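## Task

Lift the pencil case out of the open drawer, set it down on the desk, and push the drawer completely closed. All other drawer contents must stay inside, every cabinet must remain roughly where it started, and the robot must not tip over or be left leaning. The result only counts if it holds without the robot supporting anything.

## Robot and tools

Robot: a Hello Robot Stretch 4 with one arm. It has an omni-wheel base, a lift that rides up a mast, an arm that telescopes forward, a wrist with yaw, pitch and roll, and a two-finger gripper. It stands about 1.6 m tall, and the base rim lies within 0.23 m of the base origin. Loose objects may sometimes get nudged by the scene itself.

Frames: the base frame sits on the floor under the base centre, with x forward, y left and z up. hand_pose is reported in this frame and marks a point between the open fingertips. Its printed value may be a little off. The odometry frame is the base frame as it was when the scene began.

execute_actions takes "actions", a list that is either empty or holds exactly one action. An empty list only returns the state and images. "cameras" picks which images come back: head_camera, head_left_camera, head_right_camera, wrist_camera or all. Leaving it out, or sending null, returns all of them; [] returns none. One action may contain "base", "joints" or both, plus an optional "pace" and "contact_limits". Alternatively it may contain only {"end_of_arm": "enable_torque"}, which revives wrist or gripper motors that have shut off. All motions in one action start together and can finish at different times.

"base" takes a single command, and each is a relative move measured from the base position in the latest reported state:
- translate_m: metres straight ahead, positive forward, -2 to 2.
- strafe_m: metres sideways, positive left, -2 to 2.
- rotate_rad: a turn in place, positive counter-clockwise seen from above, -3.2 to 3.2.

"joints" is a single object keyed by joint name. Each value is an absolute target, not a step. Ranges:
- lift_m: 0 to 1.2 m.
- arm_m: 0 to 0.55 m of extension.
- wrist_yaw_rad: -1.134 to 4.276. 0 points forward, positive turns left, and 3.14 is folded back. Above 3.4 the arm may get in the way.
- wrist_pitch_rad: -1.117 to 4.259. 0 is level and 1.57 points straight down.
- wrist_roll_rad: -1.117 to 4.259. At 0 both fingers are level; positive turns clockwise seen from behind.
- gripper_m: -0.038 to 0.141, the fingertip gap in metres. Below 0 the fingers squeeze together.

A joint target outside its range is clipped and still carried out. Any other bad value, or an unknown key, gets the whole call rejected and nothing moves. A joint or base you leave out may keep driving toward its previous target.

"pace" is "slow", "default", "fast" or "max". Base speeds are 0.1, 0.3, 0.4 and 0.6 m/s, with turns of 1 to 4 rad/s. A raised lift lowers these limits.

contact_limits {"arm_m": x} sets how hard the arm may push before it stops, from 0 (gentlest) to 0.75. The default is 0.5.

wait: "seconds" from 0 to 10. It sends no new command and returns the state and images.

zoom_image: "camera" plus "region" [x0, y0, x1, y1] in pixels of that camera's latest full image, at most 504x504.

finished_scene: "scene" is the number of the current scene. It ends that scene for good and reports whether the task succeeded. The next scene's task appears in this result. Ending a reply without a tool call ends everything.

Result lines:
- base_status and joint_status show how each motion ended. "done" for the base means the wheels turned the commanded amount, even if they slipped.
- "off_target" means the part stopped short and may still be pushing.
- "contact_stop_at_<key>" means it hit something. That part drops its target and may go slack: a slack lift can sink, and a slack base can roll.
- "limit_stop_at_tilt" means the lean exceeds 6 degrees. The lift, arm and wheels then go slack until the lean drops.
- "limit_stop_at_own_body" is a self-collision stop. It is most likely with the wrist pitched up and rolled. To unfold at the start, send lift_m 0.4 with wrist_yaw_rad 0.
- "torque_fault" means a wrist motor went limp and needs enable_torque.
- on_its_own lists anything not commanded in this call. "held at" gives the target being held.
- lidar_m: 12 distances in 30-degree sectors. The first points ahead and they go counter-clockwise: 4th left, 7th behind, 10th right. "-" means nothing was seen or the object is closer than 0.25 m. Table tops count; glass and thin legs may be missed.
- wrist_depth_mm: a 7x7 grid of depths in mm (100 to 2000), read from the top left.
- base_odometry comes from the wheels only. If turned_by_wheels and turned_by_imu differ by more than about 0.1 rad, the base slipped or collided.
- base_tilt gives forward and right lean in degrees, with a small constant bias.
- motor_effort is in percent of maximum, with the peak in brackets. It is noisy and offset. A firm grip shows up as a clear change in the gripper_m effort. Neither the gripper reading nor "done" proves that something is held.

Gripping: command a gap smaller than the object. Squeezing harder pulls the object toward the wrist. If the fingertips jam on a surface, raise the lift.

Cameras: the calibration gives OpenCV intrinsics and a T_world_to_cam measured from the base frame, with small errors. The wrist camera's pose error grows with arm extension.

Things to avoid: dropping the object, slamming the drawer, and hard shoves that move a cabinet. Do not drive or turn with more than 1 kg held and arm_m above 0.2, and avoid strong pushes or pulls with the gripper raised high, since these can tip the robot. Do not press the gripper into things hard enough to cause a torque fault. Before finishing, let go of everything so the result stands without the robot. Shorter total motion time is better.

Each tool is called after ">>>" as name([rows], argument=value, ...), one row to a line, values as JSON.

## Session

>>> execute_actions(actions=[])

Scene clock: 0.00 s.
base_odometry: x=+0.000 y=+0.000 heading=+0.000 (m, m, rad; odometry frame)
turned_by_wheels: +0.000 (rad since the last result)
turned_by_imu: +0.000 (rad since the last result)
base_tilt: forward=-0.6 right=+0.0 (deg)
lidar_m: 0.95 0.99 2.08 1.94 2.16 2.03 1.38 1.41 2.17 2.01 2.04 1.99
base_status: not commanded
joint_positions: lift_m=+0.284 arm_m=+0.002 wrist_yaw_rad=+3.211 wrist_pitch_rad=-0.017 wrist_roll_rad=-0.002 gripper_m=+0.057
joint_status: not commanded
motor_effort: lift_m=+19 arm_m=-1 wrist_yaw_rad=-3 wrist_pitch_rad=-7 wrist_roll_rad=-1 gripper_m=-3 wheel_0=-1 wheel_1=+0 wheel_2=+0 (%)
hand_pose: x=-0.1208 y=+0.0673 z=+0.4672 quat_wxyz=(-0.035, +0.009, -0.001, +0.999) (m; base frame)
wrist_depth_mm: - 139 200 - - - - / - - 136 - - - - / - - 135 - - - - / - 112 135 - - - 1921 / 142 138 1464 1921 1983 1921 1921 / 197 1464 218 1708 211 1756 1661 / 200 1229 1060 162 1098 1118 1118
pictures: head_camera, head_left_camera, head_right_camera, wrist_camera
camera_calibration (this result's frames):
wrist_camera: T_world_to_cam=[[-0.0790694, 0.995947, -0.04287, -0.0547904], [-0.0386419, -0.0460345, -0.998192, 0.531875], [-0.99612, -0.0772699, 0.0421252, 0.0895414], [0, 0, 0, 1]] pos_world=[0.105414, 0.0859718, 0.524793]
Images, in order (width x height): head_camera 420x560, head_left_camera 420x672, head_right_camera 420x672, wrist_camera 616x392.

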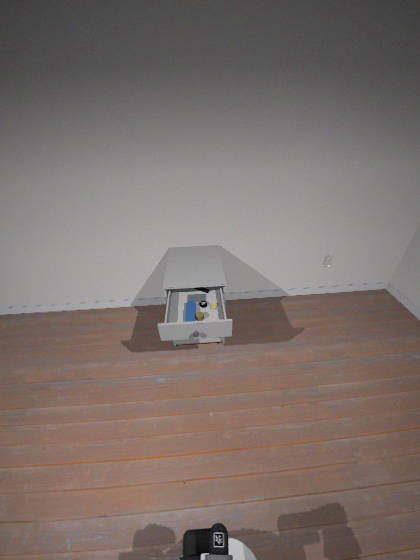

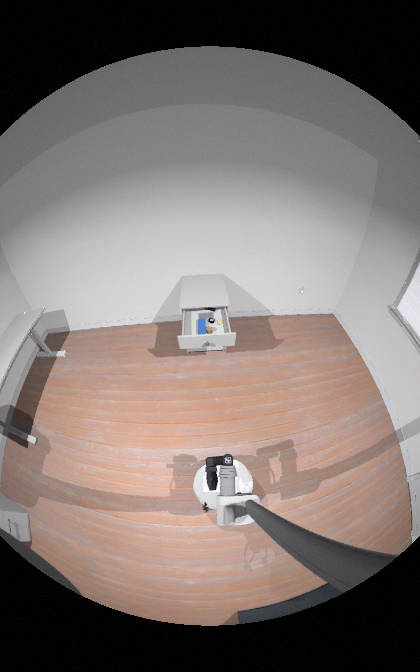

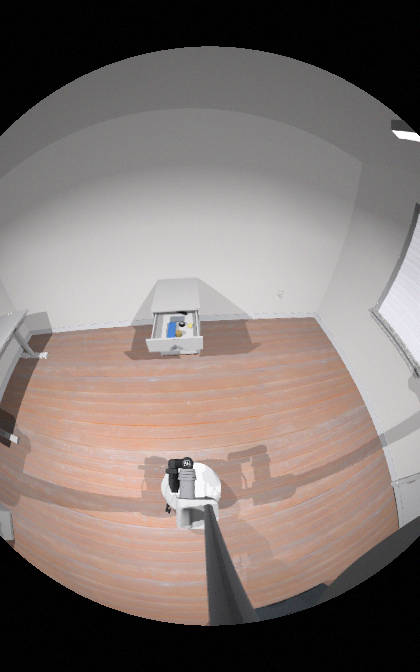

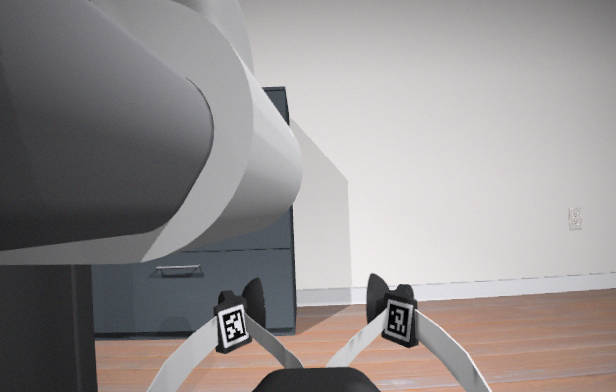

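>>> zoom_image(camera="head_camera", region=[145, 240, 245, 350])

Region (145, 240, 245, 350) of head_camera's 420x560 image, scaled by 4.582, with more detail than that image has; it fills the left 458 columns of this view, and the rest is white.

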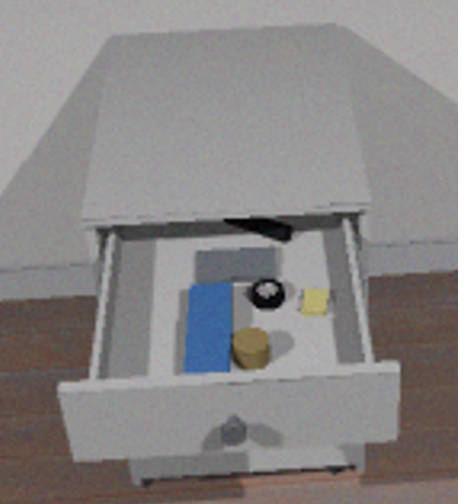

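>>> execute_actions([
  {"base":{"rotate_rad":0.19},"joints":{"lift_m":0.82,"wrist_yaw_rad":0,"gripper_m":0.09},"pace":"max"},
], cameras=[])

>>> execute_actions([
  {"base":{"translate_m":0.58},"joints":{"wrist_pitch_rad":1.57,"arm_m":0.4,"wrist_roll_rad":0.1},"pace":"fast"},
], cameras=["head_camera","wrist_camera"])

Scene clock: 31.70 s.
base_odometry: x=+0.000 y=+0.000 heading=+0.190 (m, m, rad; odometry frame)
turned_by_wheels: +0.190 (rad since the last result)
turned_by_imu: +0.192 (rad since the last result)
base_tilt: forward=-0.7 right=+0.0 (deg)
lidar_m: 0.94 2.01 1.98 1.95 2.16 1.92 1.39 1.50 2.08 2.01 2.16 0.99
base_status: done
joint_positions: lift_m=+0.820 arm_m=+0.002 wrist_yaw_rad=+0.001 wrist_pitch_rad=-0.017 wrist_roll_rad=-0.002 gripper_m=+0.090
joint_status: all done
motor_effort: lift_m=+22(24) arm_m=-1(1) wrist_yaw_rad=-4(7) wrist_pitch_rad=-6(8) wrist_roll_rad=-1(2) gripper_m=-2(3) wheel_0=+0(6) wheel_1=+0(5) wheel_2=+0(6) (%)
hand_pose: x=+0.4615 y=-0.0873 z=+1.0030 quat_wxyz=(+1.000, -0.001, -0.009, +0.000) (m; base frame)
wrist_depth_mm: 1808 1756 1661 1618 1576 1499 1499 / 1756 1708 1708 1618 1537 1537 1499 / 1756 1708 1661 1618 1576 1537 1499 / 1756 1708 1661 1576 1537 1499 1499 / 1756 1708 1661 1618 1537 1499 1464 / 1756 1708 216 1464 211 1499 1464 / 1756 1661 1618 155 1098 1499 1430
pictures: none
No camera images: the call's "cameras" was empty. Leave "cameras" out to get every camera's image.

Scene clock: 34.60 s.
base_odometry: x=+0.570 y=+0.110 heading=+0.190 (m, m, rad; odometry frame)
turned_by_wheels: +0.000 (rad since the last result)
turned_by_imu: -0.001 (rad since the last result)
base_tilt: forward=-0.7 right=+0.0 (deg)
lidar_m: 0.36 0.43 1.92 1.89 2.37 2.51 1.98 2.12 2.09 2.05 1.66 0.40
base_status: done
joint_positions: lift_m=+0.820 arm_m=+0.399 wrist_yaw_rad=+0.000 wrist_pitch_rad=+1.570 wrist_roll_rad=+0.100 gripper_m=+0.090
joint_status: all done
motor_effort: lift_m=+22(22) arm_m=+4(6) wrist_yaw_rad=-3(3) wrist_pitch_rad=+1(2) wrist_roll_rad=-1(2) gripper_m=-1(1) wheel_0=-1(6) wheel_1=-1(6) wheel_2=+1(11) (%)
hand_pose: x=+0.5705 y=-0.0874 z=+0.7095 quat_wxyz=(+0.707, +0.035, +0.706, -0.035) (m; base frame)
wrist_depth_mm: 290 290 287 286 285 285 283 / 615 290 287 287 286 285 904 / 931 410 410 399 404 404 917 / 917 410 410 404 404 404 904 / 917 410 410 379 407 404 904 / 931 410 216 379 211 387 904 / 931 404 404 155 407 373 904
pictures: head_camera, wrist_camera
camera_calibration (this result's frames):
wrist_camera: T_world_to_cam=[[-0.143827, -0.989558, -0.0093846, 0.00392311], [-0.989246, 0.144023, -0.0254813, 0.662148], [0.0265669, 0.00561877, -0.999631, 0.918886], [0, 0, 0, 1]] pos_world=[0.63118, -0.0966457, 0.935456]
Images, in order (width x height): head_camera 420x560, wrist_camera 616x392.

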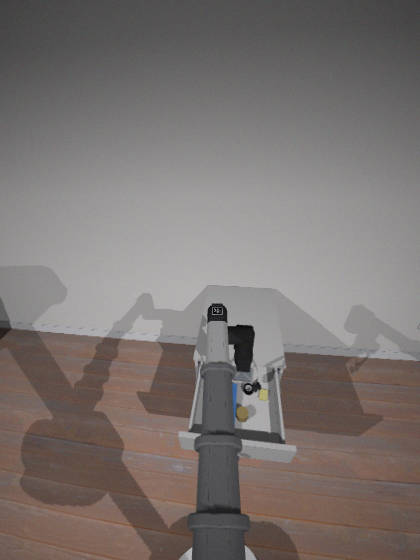

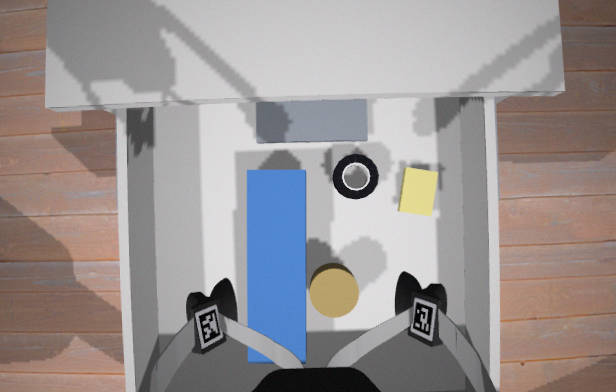

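>>> execute_actions([
  {"base":{"strafe_m":0.033},"joints":{"arm_m":0.431,"wrist_roll_rad":0.15,"gripper_m":0.082,"lift_m":0.73},"pace":"fast"},
], cameras=["wrist_camera"])

Scene clock: 49.93 s.
base_odometry: x=+0.563 y=+0.142 heading=+0.190 (m, m, rad; odometry frame)
turned_by_wheels: +0.000 (rad since the last result)
turned_by_imu: -0.001 (rad since the last result)
base_tilt: forward=-0.6 right=+0.0 (deg)
lidar_m: 0.38 1.40 1.89 1.85 2.34 2.52 1.98 2.11 2.16 2.08 1.71 0.40
base_status: done
joint_positions: lift_m=+0.730 arm_m=+0.430 wrist_yaw_rad=+0.000 wrist_pitch_rad=+1.570 wrist_roll_rad=+0.150 gripper_m=+0.082
joint_status: all done
motor_effort: lift_m=+15(20) arm_m=+4(5) wrist_yaw_rad=-2(3) wrist_pitch_rad=-1(0) wrist_roll_rad=+0(0) gripper_m=-2(0) wheel_0=-1(9) wheel_1=-1(9) wheel_2=+0(0) (%)
hand_pose: x=+0.6014 y=-0.0874 z=+0.6200 quat_wxyz=(+0.705, +0.053, +0.705, -0.053) (m; base frame)
wrist_depth_mm: 200 199 198 198 197 196 195 / 200 199 198 197 196 196 198 / 842 282 320 309 309 317 290 / 842 317 322 290 317 319 296 / 842 309 320 290 319 317 300 / 831 304 319 289 210 315 304 / 842 290 319 156 283 314 306
pictures: wrist_camera
camera_calibration (this result's frames):
wrist_camera: T_world_to_cam=[[-0.19319, -0.981116, -0.00938101, 0.0379451], [-0.980802, 0.193369, -0.0251967, 0.689458], [0.0265349, 0.00433316, -0.999638, 0.828575], [0, 0, 0, 1]] pos_world=[0.661566, -0.0996817, 0.846004]
Images, in order (width x height): wrist_camera 616x392.

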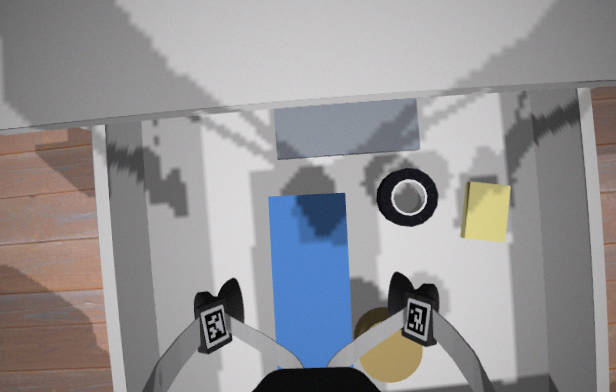

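>>> execute_actions([
  {"joints":{"lift_m":0.655}},
], cameras=["wrist_camera"])

Scene clock: 55.77 s.
base_odometry: x=+0.563 y=+0.142 heading=+0.190 (m, m, rad; odometry frame)
turned_by_wheels: +0.000 (rad since the last result)
turned_by_imu: +0.000 (rad since the last result)
base_tilt: forward=-0.6 right=+0.1 (deg)
lidar_m: 0.38 0.42 1.87 1.85 2.35 2.51 1.97 2.11 2.16 2.09 1.71 0.40
base_status: not commanded
joint_positions: lift_m=+0.655 arm_m=+0.430 wrist_yaw_rad=+0.000 wrist_pitch_rad=+1.570 wrist_roll_rad=+0.150 gripper_m=+0.082
joint_status: all done
motor_effort: lift_m=+15(17) arm_m=+4(4) wrist_yaw_rad=-3(3) wrist_pitch_rad=+1(0) wrist_roll_rad=+0(0) gripper_m=-1(3) wheel_0=-1(1) wheel_1=-1(1) wheel_2=+0(0) (%)
hand_pose: x=+0.6014 y=-0.0874 z=+0.5450 quat_wxyz=(+0.705, +0.053, +0.705, -0.053) (m; base frame)
wrist_depth_mm: 124 124 123 123 122 127 - / 189 247 247 236 236 243 243 / 203 248 246 236 241 243 242 / 201 247 246 215 244 241 233 / 204 247 246 215 243 243 241 / 203 246 220 214 211 243 241 / 195 246 244 156 210 241 241
pictures: wrist_camera
camera_calibration (this result's frames):
wrist_camera: T_world_to_cam=[[-0.19319, -0.981116, -0.00938101, 0.037242], [-0.980802, 0.193369, -0.0251967, 0.68757], [0.0265349, 0.00433316, -0.999638, 0.75361], [0, 0, 0, 1]] pos_world=[0.661569, -0.0996817, 0.771011]
Images, in order (width x height): wrist_camera 616x392.

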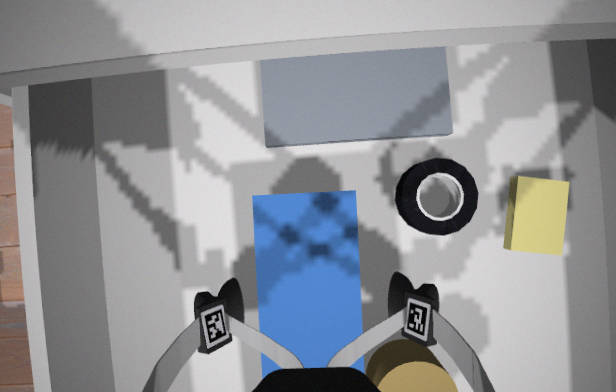

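>>> execute_actions([
  {"joints":{"gripper_m":0.01,"lift_m":0.651}},
], cameras=["wrist_camera"])

>>> execute_actions([
  {"joints":{"lift_m":0.7},"pace":"slow"},
], cameras=["wrist_camera","head_right_camera"])

Scene clock: 63.13 s.
base_odometry: x=+0.563 y=+0.142 heading=+0.190 (m, m, rad; odometry frame)
turned_by_wheels: +0.000 (rad since the last result)
turned_by_imu: +0.000 (rad since the last result)
base_tilt: forward=-0.7 right=+0.1 (deg)
lidar_m: 0.39 0.44 1.89 1.85 2.37 2.52 1.97 2.12 2.14 2.09 1.69 0.40
base_status: not commanded
joint_positions: lift_m=+0.651 arm_m=+0.430 wrist_yaw_rad=+0.000 wrist_pitch_rad=+1.570 wrist_roll_rad=+0.150 gripper_m=+0.011
joint_status: all done
motor_effort: lift_m=+14(17) arm_m=+4(4) wrist_yaw_rad=-3(2) wrist_pitch_rad=+0(3) wrist_roll_rad=+0(1) gripper_m=-23(23) wheel_0=-1(1) wheel_1=-1(1) wheel_2=+0(0) (%)
hand_pose: x=+0.6014 y=-0.0874 z=+0.5411 quat_wxyz=(+0.705, +0.053, +0.705, -0.053) (m; base frame)
wrist_depth_mm: 120 120 119 119 120 127 - / 187 244 242 232 230 238 239 / 204 243 243 231 240 239 239 / 201 243 241 199 240 238 229 / 197 242 241 199 239 238 237 / 198 242 206 198 198 238 237 / 193 227 241 198 204 185 237
pictures: wrist_camera
camera_calibration (this result's frames):
wrist_camera: T_world_to_cam=[[-0.193206, -0.981113, -0.00937289, 0.0372083], [-0.9808, 0.193385, -0.0251554, 0.687439], [0.0264929, 0.00433275, -0.99964, 0.749664], [0, 0, 0, 1]] pos_world=[0.661568, -0.0996827, 0.767035]
Images, in order (width x height): wrist_camera 616x392.

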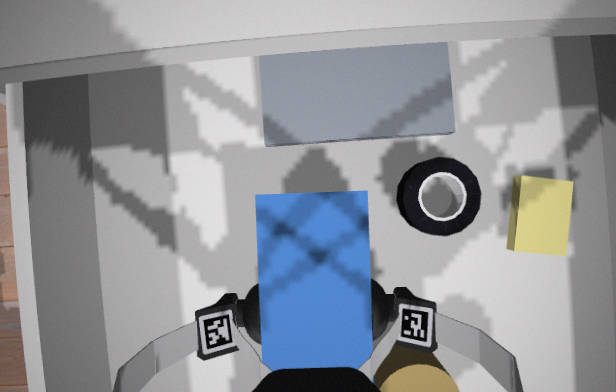

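Scene clock: 64.40 s.
base_odometry: x=+0.563 y=+0.142 heading=+0.190 (m, m, rad; odometry frame)
turned_by_wheels: +0.000 (rad since the last result)
turned_by_imu: +0.000 (rad since the last result)
base_tilt: forward=-0.7 right=+0.0 (deg)
lidar_m: 0.37 1.39 1.87 1.85 2.38 2.51 1.97 2.10 2.16 2.09 1.68 0.40
base_status: not commanded
joint_positions: lift_m=+0.700 arm_m=+0.430 wrist_yaw_rad=+0.000 wrist_pitch_rad=+1.570 wrist_roll_rad=+0.150 gripper_m=+0.011
joint_status: all done
motor_effort: lift_m=+23(23) arm_m=+4(4) wrist_yaw_rad=-2(3) wrist_pitch_rad=+1(0) wrist_roll_rad=+0(1) gripper_m=-22(22) wheel_0=+0(1) wheel_1=-1(1) wheel_2=+0(0) (%)
hand_pose: x=+0.6014 y=-0.0874 z=+0.5894 quat_wxyz=(+0.705, +0.053, +0.705, -0.053) (m; base frame)
wrist_depth_mm: 169 168 167 167 167 166 - / 169 168 168 172 278 287 276 / 809 291 291 279 278 287 286 / 809 291 290 199 287 279 286 / 820 290 291 198 287 287 286 / 809 281 206 198 198 285 285 / 809 230 289 198 252 225 285
pictures: head_right_camera, wrist_camera
camera_calibration (this result's frames):
wrist_camera: T_world_to_cam=[[-0.193206, -0.981113, -0.00937289, 0.0376613], [-0.9808, 0.193385, -0.0251554, 0.688655], [0.0264929, 0.00433275, -0.99964, 0.797949], [0, 0, 0, 1]] pos_world=[0.66157, -0.0996827, 0.815338]
Images, in order (width x height): head_right_camera 420x672, wrist_camera 616x392.

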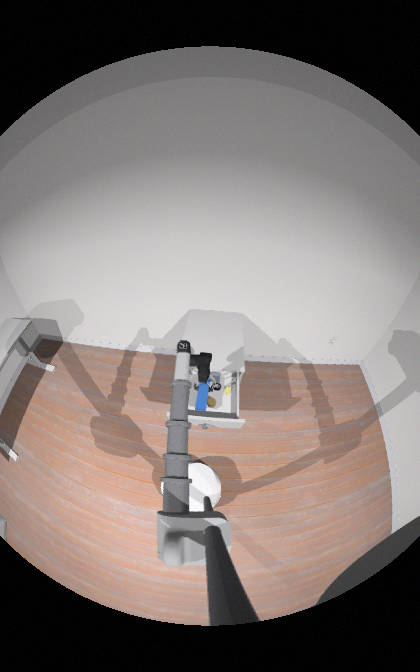

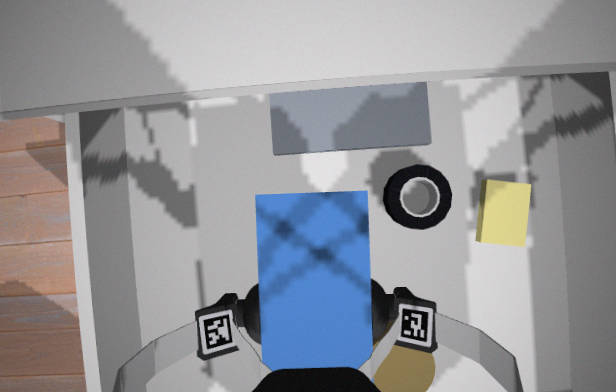

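>>> execute_actions([
  {"joints":{"lift_m":0.81},"pace":"fast"},
], cameras=[])

>>> execute_actions([
  {"base":{"rotate_rad":1.3},"joints":{"lift_m":0.95,"wrist_roll_rad":1.45}},
], cameras=["wrist_camera","head_camera"])

Scene clock: 76.47 s.
base_odometry: x=+0.563 y=+0.142 heading=+0.190 (m, m, rad; odometry frame)
turned_by_wheels: +0.000 (rad since the last result)
turned_by_imu: +0.000 (rad since the last result)
base_tilt: forward=-0.6 right=+0.0 (deg)
lidar_m: 0.38 1.40 1.88 1.84 2.34 2.51 1.98 2.12 2.15 2.09 1.68 0.41
base_status: not commanded
joint_positions: lift_m=+0.810 arm_m=+0.430 wrist_yaw_rad=+0.000 wrist_pitch_rad=+1.570 wrist_roll_rad=+0.150 gripper_m=+0.011
joint_status: all done
motor_effort: lift_m=+23(22) arm_m=+4(4) wrist_yaw_rad=-3(1) wrist_pitch_rad=+0(2) wrist_roll_rad=+1(0) gripper_m=-23(23) wheel_0=-1(0) wheel_1=-1(1) wheel_2=+0(0) (%)
hand_pose: x=+0.6014 y=-0.0874 z=+0.6994 quat_wxyz=(+0.705, +0.053, +0.705, -0.053) (m; base frame)
wrist_depth_mm: 931 278 278 277 276 274 272 / 931 278 278 277 276 273 273 / 931 279 399 387 387 387 904 / 904 917 399 198 397 392 904 / 931 917 399 198 397 394 904 / 917 904 206 198 198 392 891 / 917 904 384 198 394 262 891
pictures: none
No camera images: the call's "cameras" was empty. Leave "cameras" out to get every camera's image.

Scene clock: 78.37 s.
base_odometry: x=+0.563 y=+0.142 heading=+1.490 (m, m, rad; odometry frame)
turned_by_wheels: +1.300 (rad since the last result)
turned_by_imu: +1.320 (rad since the last result)
base_tilt: forward=-0.6 right=+0.0 (deg)
lidar_m: 0.55 1.86 2.38 1.98 2.00 2.33 2.11 2.12 0.44 0.38 0.39 1.58
base_status: done
joint_positions: lift_m=+0.950 arm_m=+0.430 wrist_yaw_rad=+0.000 wrist_pitch_rad=+1.570 wrist_roll_rad=+1.450 gripper_m=+0.011
joint_status: all done
motor_effort: lift_m=+23(24) arm_m=+3(4) wrist_yaw_rad=-3(3) wrist_pitch_rad=+0(0) wrist_roll_rad=+0(7) gripper_m=-23(24) wheel_0=+1(7) wheel_1=+0(5) wheel_2=+0(6) (%)
hand_pose: x=+0.6016 y=-0.0874 z=+0.8394 quat_wxyz=(+0.530, +0.469, +0.529, -0.469) (m; base frame)
wrist_depth_mm: 1060 1060 1060 1060 1060 1042 1060 / 1060 1042 1060 1060 1042 1060 1060 / 1060 1042 1042 1060 1042 1042 1060 / 1042 1042 1025 199 1042 1042 1025 / 1042 1042 1025 198 1025 854 831 / 1042 1042 206 198 198 820 831 / 1025 1025 1025 198 1025 500 831
pictures: head_camera, wrist_camera
camera_calibration (this result's frames):
wrist_camera: T_world_to_cam=[[-0.997023, -0.0764322, -0.0101789, 0.603403], [-0.0761642, 0.996793, -0.0245323, 0.22063], [0.0120213, -0.023684, -0.999647, 1.05415], [0, 0, 0, 1]] pos_world=[0.605738, -0.148837, 1.06533]
Images, in order (width x height): head_camera 420x560, wrist_camera 616x392.

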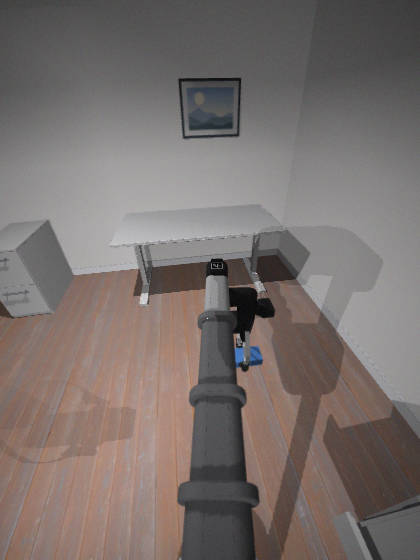

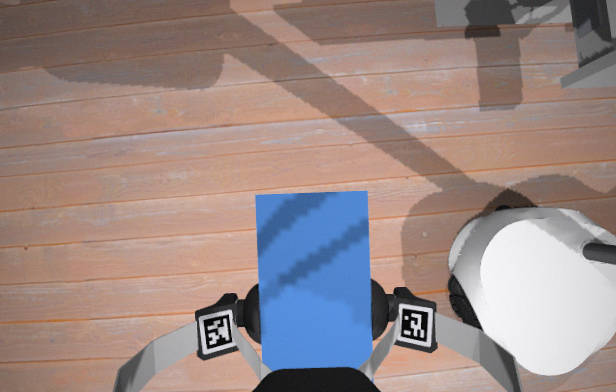

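>>> execute_actions([
  {"base":{"translate_m":1.35},"joints":{"lift_m":0.97,"arm_m":0.54},"pace":"fast"},
], cameras=["wrist_camera","head_camera"])

Scene clock: 90.20 s.
base_odometry: x=+0.673 y=+1.488 heading=+1.490 (m, m, rad; odometry frame)
turned_by_wheels: +0.000 (rad since the last result)
turned_by_imu: -0.002 (rad since the last result)
base_tilt: forward=-0.7 right=-0.1 (deg)
lidar_m: 0.52 0.54 0.64 1.69 2.64 2.70 3.47 1.20 1.18 1.05 1.06 0.58
base_status: done
joint_positions: lift_m=+0.970 arm_m=+0.539 wrist_yaw_rad=+0.000 wrist_pitch_rad=+1.570 wrist_roll_rad=+1.450 gripper_m=+0.011
joint_status: all done
motor_effort: lift_m=+22(22) arm_m=+4(7) wrist_yaw_rad=-2(1) wrist_pitch_rad=+0(1) wrist_roll_rad=-1(1) gripper_m=-24(22) wheel_0=-1(4) wheel_1=+1(6) wheel_2=+1(9) (%)
hand_pose: x=+0.7104 y=-0.0874 z=+0.8594 quat_wxyz=(+0.530, +0.469, +0.529, -0.469) (m; base frame)
wrist_depth_mm: 366 366 364 366 366 1078 1078 / 362 364 364 364 364 1060 1078 / 362 362 362 362 362 1060 1060 / 359 359 359 199 362 1078 1078 / 357 359 359 198 359 931 854 / 357 357 206 198 198 866 854 / 355 355 353 198 355 262 842
pictures: head_camera, wrist_camera
camera_calibration (this result's frames):
wrist_camera: T_world_to_cam=[[-0.997039, -0.0762369, -0.0100619, 0.712032], [-0.0759718, 0.996808, -0.0245234, 0.229267], [0.0118993, -0.0236863, -0.999649, 1.07296], [0, 0, 0, 1]] pos_world=[0.714574, -0.148838, 1.08537]
Images, in order (width x height): head_camera 420x560, wrist_camera 616x392.

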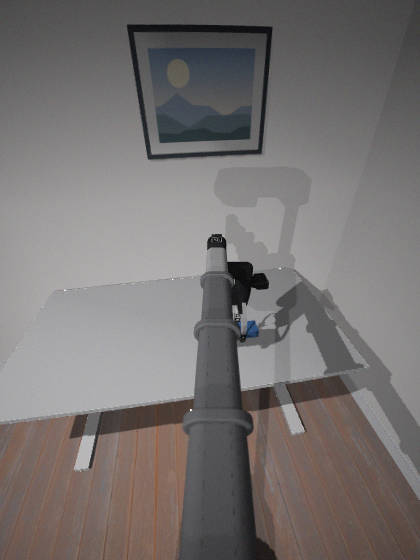

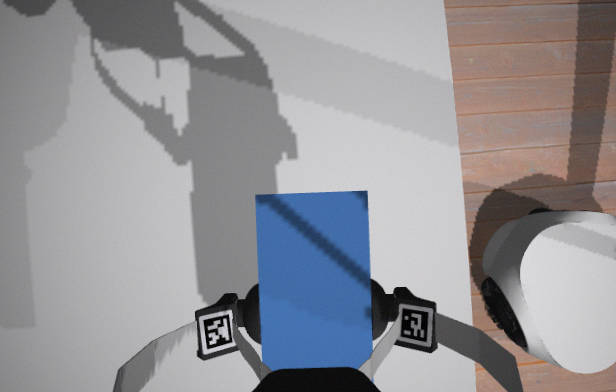

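>>> execute_actions([
  {"joints":{"lift_m":0.852}},
], cameras=[])

>>> execute_actions([
  {"joints":{"gripper_m":0.078}},
], cameras=["wrist_camera"])

>>> execute_actions([
  {"joints":{"lift_m":0.905},"pace":"fast"},
], cameras=["wrist_camera"])

Scene clock: 100.97 s.
base_odometry: x=+0.673 y=+1.488 heading=+1.490 (m, m, rad; odometry frame)
turned_by_wheels: +0.000 (rad since the last result)
turned_by_imu: -0.001 (rad since the last result)
base_tilt: forward=-0.6 right=+0.0 (deg)
lidar_m: 0.52 0.53 0.64 1.69 2.63 2.72 3.45 1.20 1.17 1.05 1.06 0.58
base_status: not commanded
joint_positions: lift_m=+0.852 arm_m=+0.539 wrist_yaw_rad=+0.000 wrist_pitch_rad=+1.570 wrist_roll_rad=+1.450 gripper_m=+0.011
joint_status: all done
motor_effort: lift_m=+15(19) arm_m=+4(4) wrist_yaw_rad=-2(3) wrist_pitch_rad=+1(1) wrist_roll_rad=+0(0) gripper_m=-24(22) wheel_0=-1(1) wheel_1=+1(1) wheel_2=+1(0) (%)
hand_pose: x=+0.7104 y=-0.0874 z=+0.7420 quat_wxyz=(+0.530, +0.469, +0.529, -0.469) (m; base frame)
wrist_depth_mm: 248 248 247 248 248 247 960 / 246 247 246 247 246 247 960 / 244 245 245 245 245 246 960 / 244 244 244 200 244 244 960 / 243 243 243 198 244 244 741 / 242 241 206 198 198 242 741 / 241 241 241 198 240 204 741
pictures: none
No camera images: the call's "cameras" was empty. Leave "cameras" out to get every camera's image.

Scene clock: 102.43 s.
base_odometry: x=+0.673 y=+1.488 heading=+1.490 (m, m, rad; odometry frame)
turned_by_wheels: +0.000 (rad since the last result)
turned_by_imu: +0.000 (rad since the last result)
base_tilt: forward=-0.7 right=+0.0 (deg)
lidar_m: 0.52 0.53 0.65 1.69 2.64 2.72 3.46 1.19 1.17 1.06 1.07 0.59
base_status: not commanded
joint_positions: lift_m=+0.852 arm_m=+0.539 wrist_yaw_rad=+0.000 wrist_pitch_rad=+1.571 wrist_roll_rad=+1.450 gripper_m=+0.078
joint_status: all done
motor_effort: lift_m=+15(15) arm_m=+4(4) wrist_yaw_rad=-2(1) wrist_pitch_rad=-2(5) wrist_roll_rad=+0(0) gripper_m=+0(23) wheel_0=-1(1) wheel_1=+0(1) wheel_2=+1(1) (%)
hand_pose: x=+0.7101 y=-0.0874 z=+0.7420 quat_wxyz=(+0.529, +0.469, +0.529, -0.469) (m; base frame)
wrist_depth_mm: 248 248 248 249 248 248 960 / 246 247 247 247 248 248 946 / 245 246 246 247 246 247 960 / 245 245 244 216 245 245 960 / 244 243 244 214 244 245 732 / 242 242 217 213 213 243 741 / 241 242 241 155 241 241 741
pictures: wrist_camera
camera_calibration (this result's frames):
wrist_camera: T_world_to_cam=[[-0.997054, -0.0761916, -0.00888078, 0.709648], [-0.0759555, 0.996812, -0.0244333, 0.226284], [0.0107141, -0.0236868, -0.999662, 0.956452], [0, 0, 0, 1]] pos_world=[0.714497, -0.148838, 0.96796]
Images, in order (width x height): wrist_camera 616x392.

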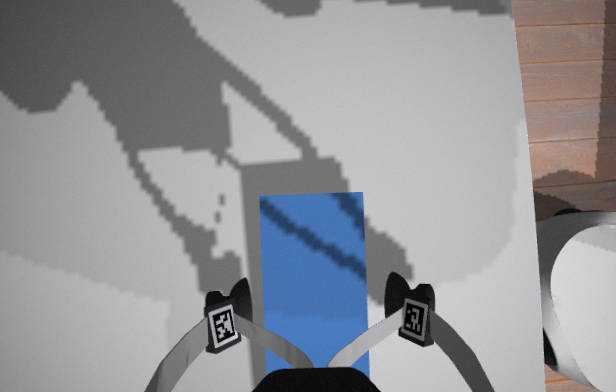

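Scene clock: 103.37 s.
base_odometry: x=+0.673 y=+1.488 heading=+1.490 (m, m, rad; odometry frame)
turned_by_wheels: +0.000 (rad since the last result)
turned_by_imu: +0.000 (rad since the last result)
base_tilt: forward=-0.6 right=+0.0 (deg)
lidar_m: 0.52 0.52 0.66 1.68 2.64 2.71 3.44 1.20 1.18 1.06 1.07 0.58
base_status: not commanded
joint_positions: lift_m=+0.905 arm_m=+0.539 wrist_yaw_rad=+0.000 wrist_pitch_rad=+1.570 wrist_roll_rad=+1.450 gripper_m=+0.078
joint_status: all done
motor_effort: lift_m=+23(23) arm_m=+4(4) wrist_yaw_rad=-2(1) wrist_pitch_rad=+0(3) wrist_roll_rad=-1(0) gripper_m=-3(2) wheel_0=-1(1) wheel_1=+1(1) wheel_2=+0(0) (%)
hand_pose: x=+0.7103 y=-0.0874 z=+0.7944 quat_wxyz=(+0.529, +0.469, +0.529, -0.469) (m; base frame)
wrist_depth_mm: 298 298 300 300 300 1008 1008 / 298 298 298 298 298 298 1008 / 296 297 298 298 297 298 1008 / 297 296 297 296 297 297 991 / 294 296 296 266 296 296 788 / 294 293 215 264 214 294 788 / 291 293 293 156 293 291 798
pictures: wrist_camera
camera_calibration (this result's frames):
wrist_camera: T_world_to_cam=[[-0.997047, -0.0761742, -0.00973286, 0.711033], [-0.0759172, 0.996813, -0.0244983, 0.227607], [0.011568, -0.0236871, -0.999652, 1.0082], [0, 0, 0, 1]] pos_world=[0.71455, -0.148838, 1.02035]
Images, in order (width x height): wrist_camera 616x392.

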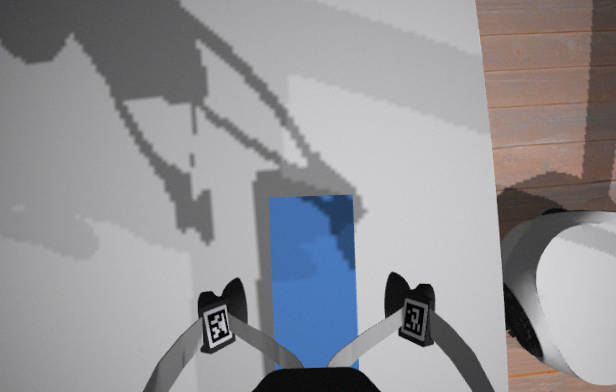

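>>> execute_actions([
  {"base":{"rotate_rad":-0.1},"joints":{"arm_m":0.48},"pace":"max"},
], cameras=[])

>>> execute_actions([
  {"base":{"translate_m":-1.34},"joints":{"arm_m":0.003,"gripper_m":0.0,"wrist_roll_rad":0.0,"wrist_pitch_rad":0.0},"pace":"max"},
], cameras=["head_camera"])

Scene clock: 117.73 s.
base_odometry: x=+0.672 y=+1.488 heading=+1.390 (m, m, rad; odometry frame)
turned_by_wheels: -0.100 (rad since the last result)
turned_by_imu: -0.102 (rad since the last result)
base_tilt: forward=-0.6 right=+0.0 (deg)
lidar_m: 0.52 0.52 0.60 1.68 2.69 2.65 3.46 1.19 1.25 1.06 1.07 0.63
base_status: done
joint_positions: lift_m=+0.905 arm_m=+0.481 wrist_yaw_rad=+0.000 wrist_pitch_rad=+1.570 wrist_roll_rad=+1.450 gripper_m=+0.078
joint_status: all done
motor_effort: lift_m=+22(22) arm_m=-4(2) wrist_yaw_rad=-2(3) wrist_pitch_rad=-1(2) wrist_roll_rad=+0(0) gripper_m=-3(2) wheel_0=+1(6) wheel_1=-1(4) wheel_2=+1(6) (%)
hand_pose: x=+0.6518 y=-0.0874 z=+0.7944 quat_wxyz=(+0.530, +0.469, +0.529, -0.469) (m; base frame)
wrist_depth_mm: 301 300 298 300 1025 1008 1008 / 300 300 300 298 1008 1008 991 / 297 298 298 298 1008 1008 1008 / 297 296 297 297 1008 1008 991 / 294 296 296 296 294 960 788 / 293 294 215 294 214 904 788 / 293 291 263 156 293 991 788
pictures: none
No camera images: the call's "cameras" was empty. Leave "cameras" out to get every camera's image.

Scene clock: 122.67 s.
base_odometry: x=+0.431 y=+0.170 heading=+1.390 (m, m, rad; odometry frame)
turned_by_wheels: +0.000 (rad since the last result)
turned_by_imu: +0.001 (rad since the last result)
base_tilt: forward=-0.6 right=+0.0 (deg)
lidar_m: 1.82 1.80 2.25 2.34 1.85 2.12 2.17 2.13 1.68 0.51 0.50 1.64
base_status: done
joint_positions: lift_m=+0.905 arm_m=+0.004 wrist_yaw_rad=+0.000 wrist_pitch_rad=+0.002 wrist_roll_rad=+0.000 gripper_m=+0.000
joint_status: all done
motor_effort: lift_m=+22(22) arm_m=-4(6) wrist_yaw_rad=-3(3) wrist_pitch_rad=-8(14) wrist_roll_rad=-1(8) gripper_m=-6(4) wheel_0=-1(5) wheel_1=+1(5) wheel_2=+0(9) (%)
hand_pose: x=+0.4631 y=-0.0875 z=+1.0823 quat_wxyz=(+1.000, +0.000, +0.001, +0.000) (m; base frame)
wrist_depth_mm: - - - - - 1661 1308 / - - - - - 1708 1336 / - - - - - 1756 1336 / - - - - - 1808 1366 / - - - - - 1756 1366 / - 1808 1808 202 - 1808 1336 / - - 174 182 - 1661 1366
pictures: head_camera
Images, in order (width x height): head_camera 420x560.

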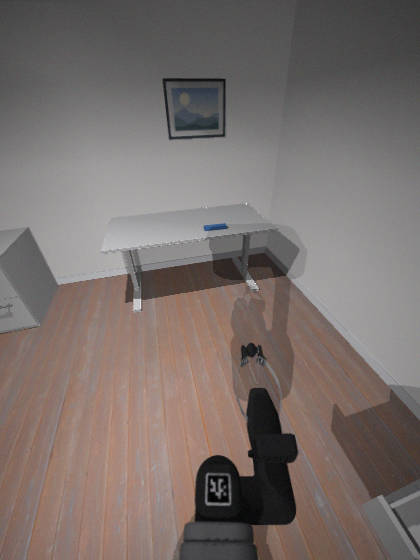

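>>> execute_actions([
  {"base":{"rotate_rad":-1.31},"joints":{"lift_m":0.43},"pace":"max"},
], cameras=["head_camera","wrist_camera"])

Scene clock: 139.60 s.
base_odometry: x=+0.431 y=+0.170 heading=+0.080 (m, m, rad; odometry frame)
turned_by_wheels: -1.310 (rad since the last result)
turned_by_imu: -1.331 (rad since the last result)
base_tilt: forward=-0.6 right=+0.1 (deg)
lidar_m: 0.52 1.48 1.89 1.81 2.24 2.44 1.86 1.91 2.27 2.13 2.06 0.53
base_status: done
joint_positions: lift_m=+0.430 arm_m=+0.004 wrist_yaw_rad=+0.000 wrist_pitch_rad=+0.002 wrist_roll_rad=+0.000 gripper_m=+0.000
joint_status: all done
motor_effort: lift_m=+16(19) arm_m=-4(4) wrist_yaw_rad=-2(2) wrist_pitch_rad=-7(7) wrist_roll_rad=-4(2) gripper_m=-5(6) wheel_0=+1(4) wheel_1=-1(7) wheel_2=-1(6) (%)
hand_pose: x=+0.4631 y=-0.0874 z=+0.6078 quat_wxyz=(+1.000, +0.000, +0.001, +0.000) (m; base frame)
wrist_depth_mm: 1182 1182 1205 1160 1160 1160 1160 / 1182 1182 1182 1182 1160 1160 1160 / 1182 1182 1182 1182 1160 1160 1160 / 1205 1182 1160 1160 1182 1160 1160 / 1182 303 293 291 289 286 286 / 1182 294 290 203 287 286 285 / 1182 293 174 183 287 286 286
pictures: head_camera, wrist_camera
camera_calibration (this result's frames):
wrist_camera: T_world_to_cam=[[0.00916207, -0.99894, -0.045121, -0.0624242], [0.0222405, 0.0453153, -0.998725, 0.667782], [0.999711, 0.00814687, 0.0226321, -0.251681], [0, 0, 0, 1]] pos_world=[0.237329, -0.0905683, 0.66981]
Images, in order (width x height): head_camera 420x560, wrist_camera 616x392.

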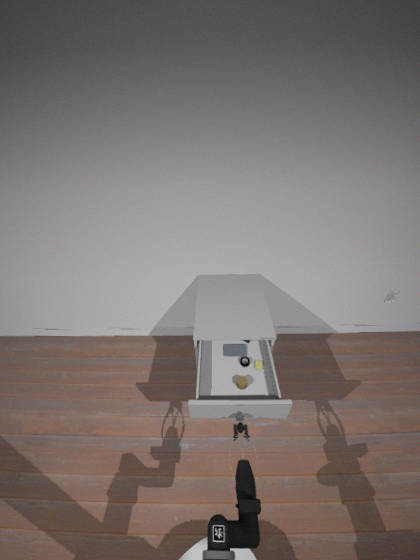

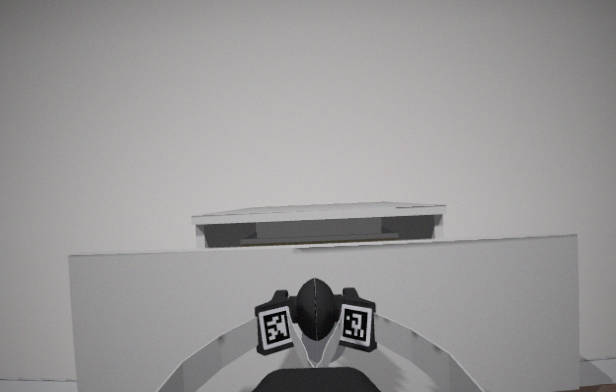

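>>> execute_actions([
  {"joints":{"lift_m":0.436,"arm_m":0.383},"pace":"slow","contact_limits":{"arm_m":0.15}},
], cameras=["head_camera","wrist_camera"])

Scene clock: 155.33 s.
base_odometry: x=+0.431 y=+0.170 heading=+0.080 (m, m, rad; odometry frame)
turned_by_wheels: +0.000 (rad since the last result)
turned_by_imu: -0.001 (rad since the last result)
base_tilt: forward=-0.7 right=+0.0 (deg)
lidar_m: 0.83 1.46 1.89 1.80 2.26 2.45 1.86 1.91 2.27 2.12 2.06 0.87
base_status: not commanded
joint_positions: lift_m=+0.436 arm_m=+0.382 wrist_yaw_rad=-0.003 wrist_pitch_rad=+0.002 wrist_roll_rad=+0.000 gripper_m=+0.000
joint_status: all done
motor_effort: lift_m=+22(22) arm_m=+8(6) wrist_yaw_rad=+7(6) wrist_pitch_rad=-6(7) wrist_roll_rad=-2(2) gripper_m=-4(5) wheel_0=+2(2) wheel_1=+0(1) wheel_2=-3(3) (%)
contact_limits: arm_m 0.15
hand_pose: x=+0.8407 y=-0.0883 z=+0.6134 quat_wxyz=(+1.000, +0.000, +0.001, -0.002) (m; base frame)
wrist_depth_mm: 820 809 798 809 809 809 798 / 809 809 809 809 809 809 809 / 809 809 809 798 809 809 798 / 820 809 809 809 798 809 798 / 235 234 233 231 230 229 228 / 235 233 233 205 229 229 227 / 235 233 206 193 229 229 228
pictures: head_camera, wrist_camera
camera_calibration (this result's frames):
wrist_camera: T_world_to_cam=[[0.00602613, -0.998964, -0.0451167, -0.0639109], [0.0228416, 0.0452433, -0.998715, 0.664467], [0.999721, 0.00498785, 0.0230905, -0.629805], [0, 0, 0, 1]] pos_world=[0.614837, -0.0907659, 0.675272]
Images, in order (width x height): head_camera 420x560, wrist_camera 616x392.

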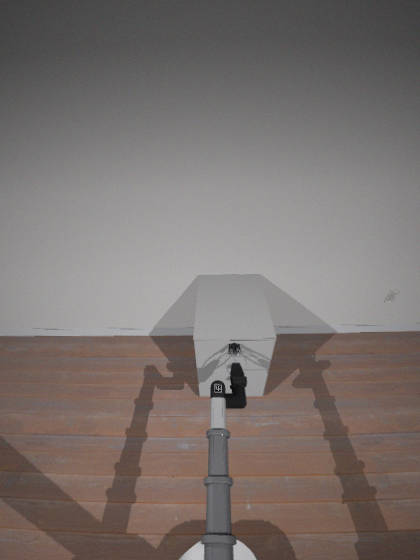

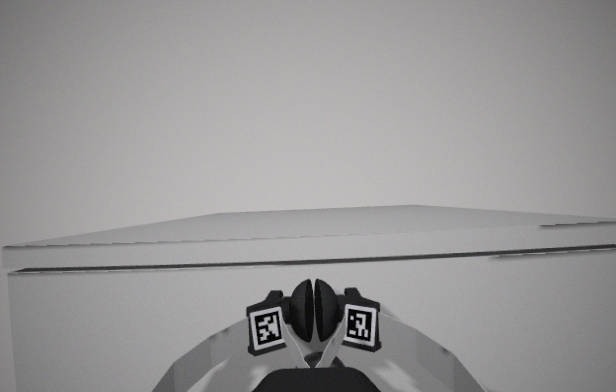

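>>> execute_actions([
  {"joints":{"arm_m":0.31},"pace":"fast"},
])

Scene clock: 159.40 s.
base_odometry: x=+0.431 y=+0.170 heading=+0.080 (m, m, rad; odometry frame)
turned_by_wheels: +0.000 (rad since the last result)
turned_by_imu: +0.000 (rad since the last result)
base_tilt: forward=-0.7 right=+0.0 (deg)
lidar_m: 0.84 1.48 1.89 1.82 2.24 2.46 1.84 1.90 2.24 2.12 2.07 0.89
base_status: not commanded
joint_positions: lift_m=+0.436 arm_m=+0.311 wrist_yaw_rad=+0.000 wrist_pitch_rad=+0.002 wrist_roll_rad=+0.000 gripper_m=+0.000
joint_status: all done
motor_effort: lift_m=+23(23) arm_m=-4(6) wrist_yaw_rad=-2(7) wrist_pitch_rad=-6(5) wrist_roll_rad=-2(2) gripper_m=-4(5) wheel_0=+2(2) wheel_1=+0(0) wheel_2=+0(3) (%)
hand_pose: x=+0.7701 y=-0.0874 z=+0.6133 quat_wxyz=(+1.000, +0.000, +0.001, +0.000) (m; base frame)
wrist_depth_mm: 878 878 878 878 866 866 866 / 878 878 878 878 866 866 878 / 891 878 866 866 878 866 854 / 878 878 878 878 866 866 866 / 891 304 303 300 298 297 297 / 878 303 303 202 298 297 297 / 878 304 175 182 297 297 296
pictures: head_camera, head_left_camera, head_right_camera, wrist_camera
camera_calibration (this result's frames):
wrist_camera: T_world_to_cam=[[0.00906283, -0.998941, -0.0450984, -0.0649578], [0.0224066, 0.0452918, -0.998722, 0.666297], [0.999708, 0.00804074, 0.0227934, -0.5588], [0, 0, 0, 1]] pos_world=[0.544296, -0.0905737, 0.675253]
Images, in order (width x height): head_camera 420x560, head_left_camera 420x672, head_right_camera 420x672, wrist_camera 616x392.

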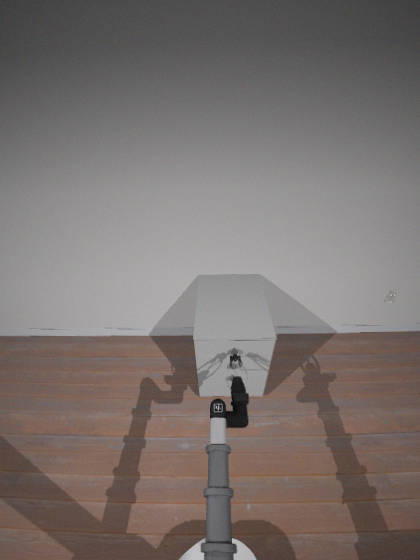

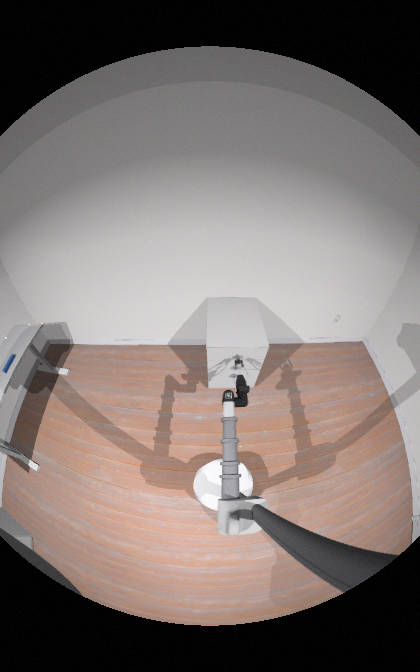

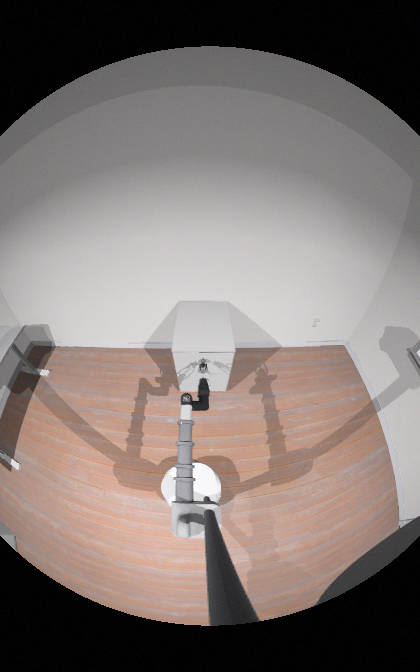

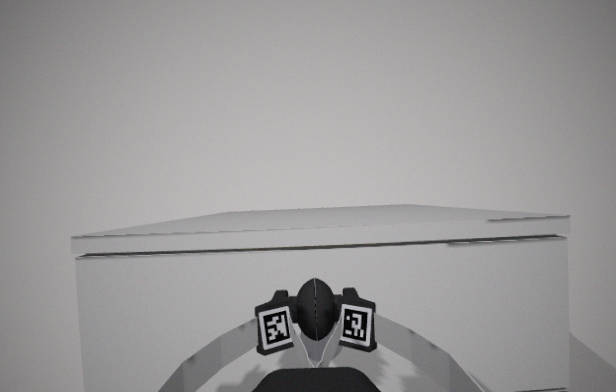

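>>> finished_scene(scene=2)

The scene is finished: the task was done.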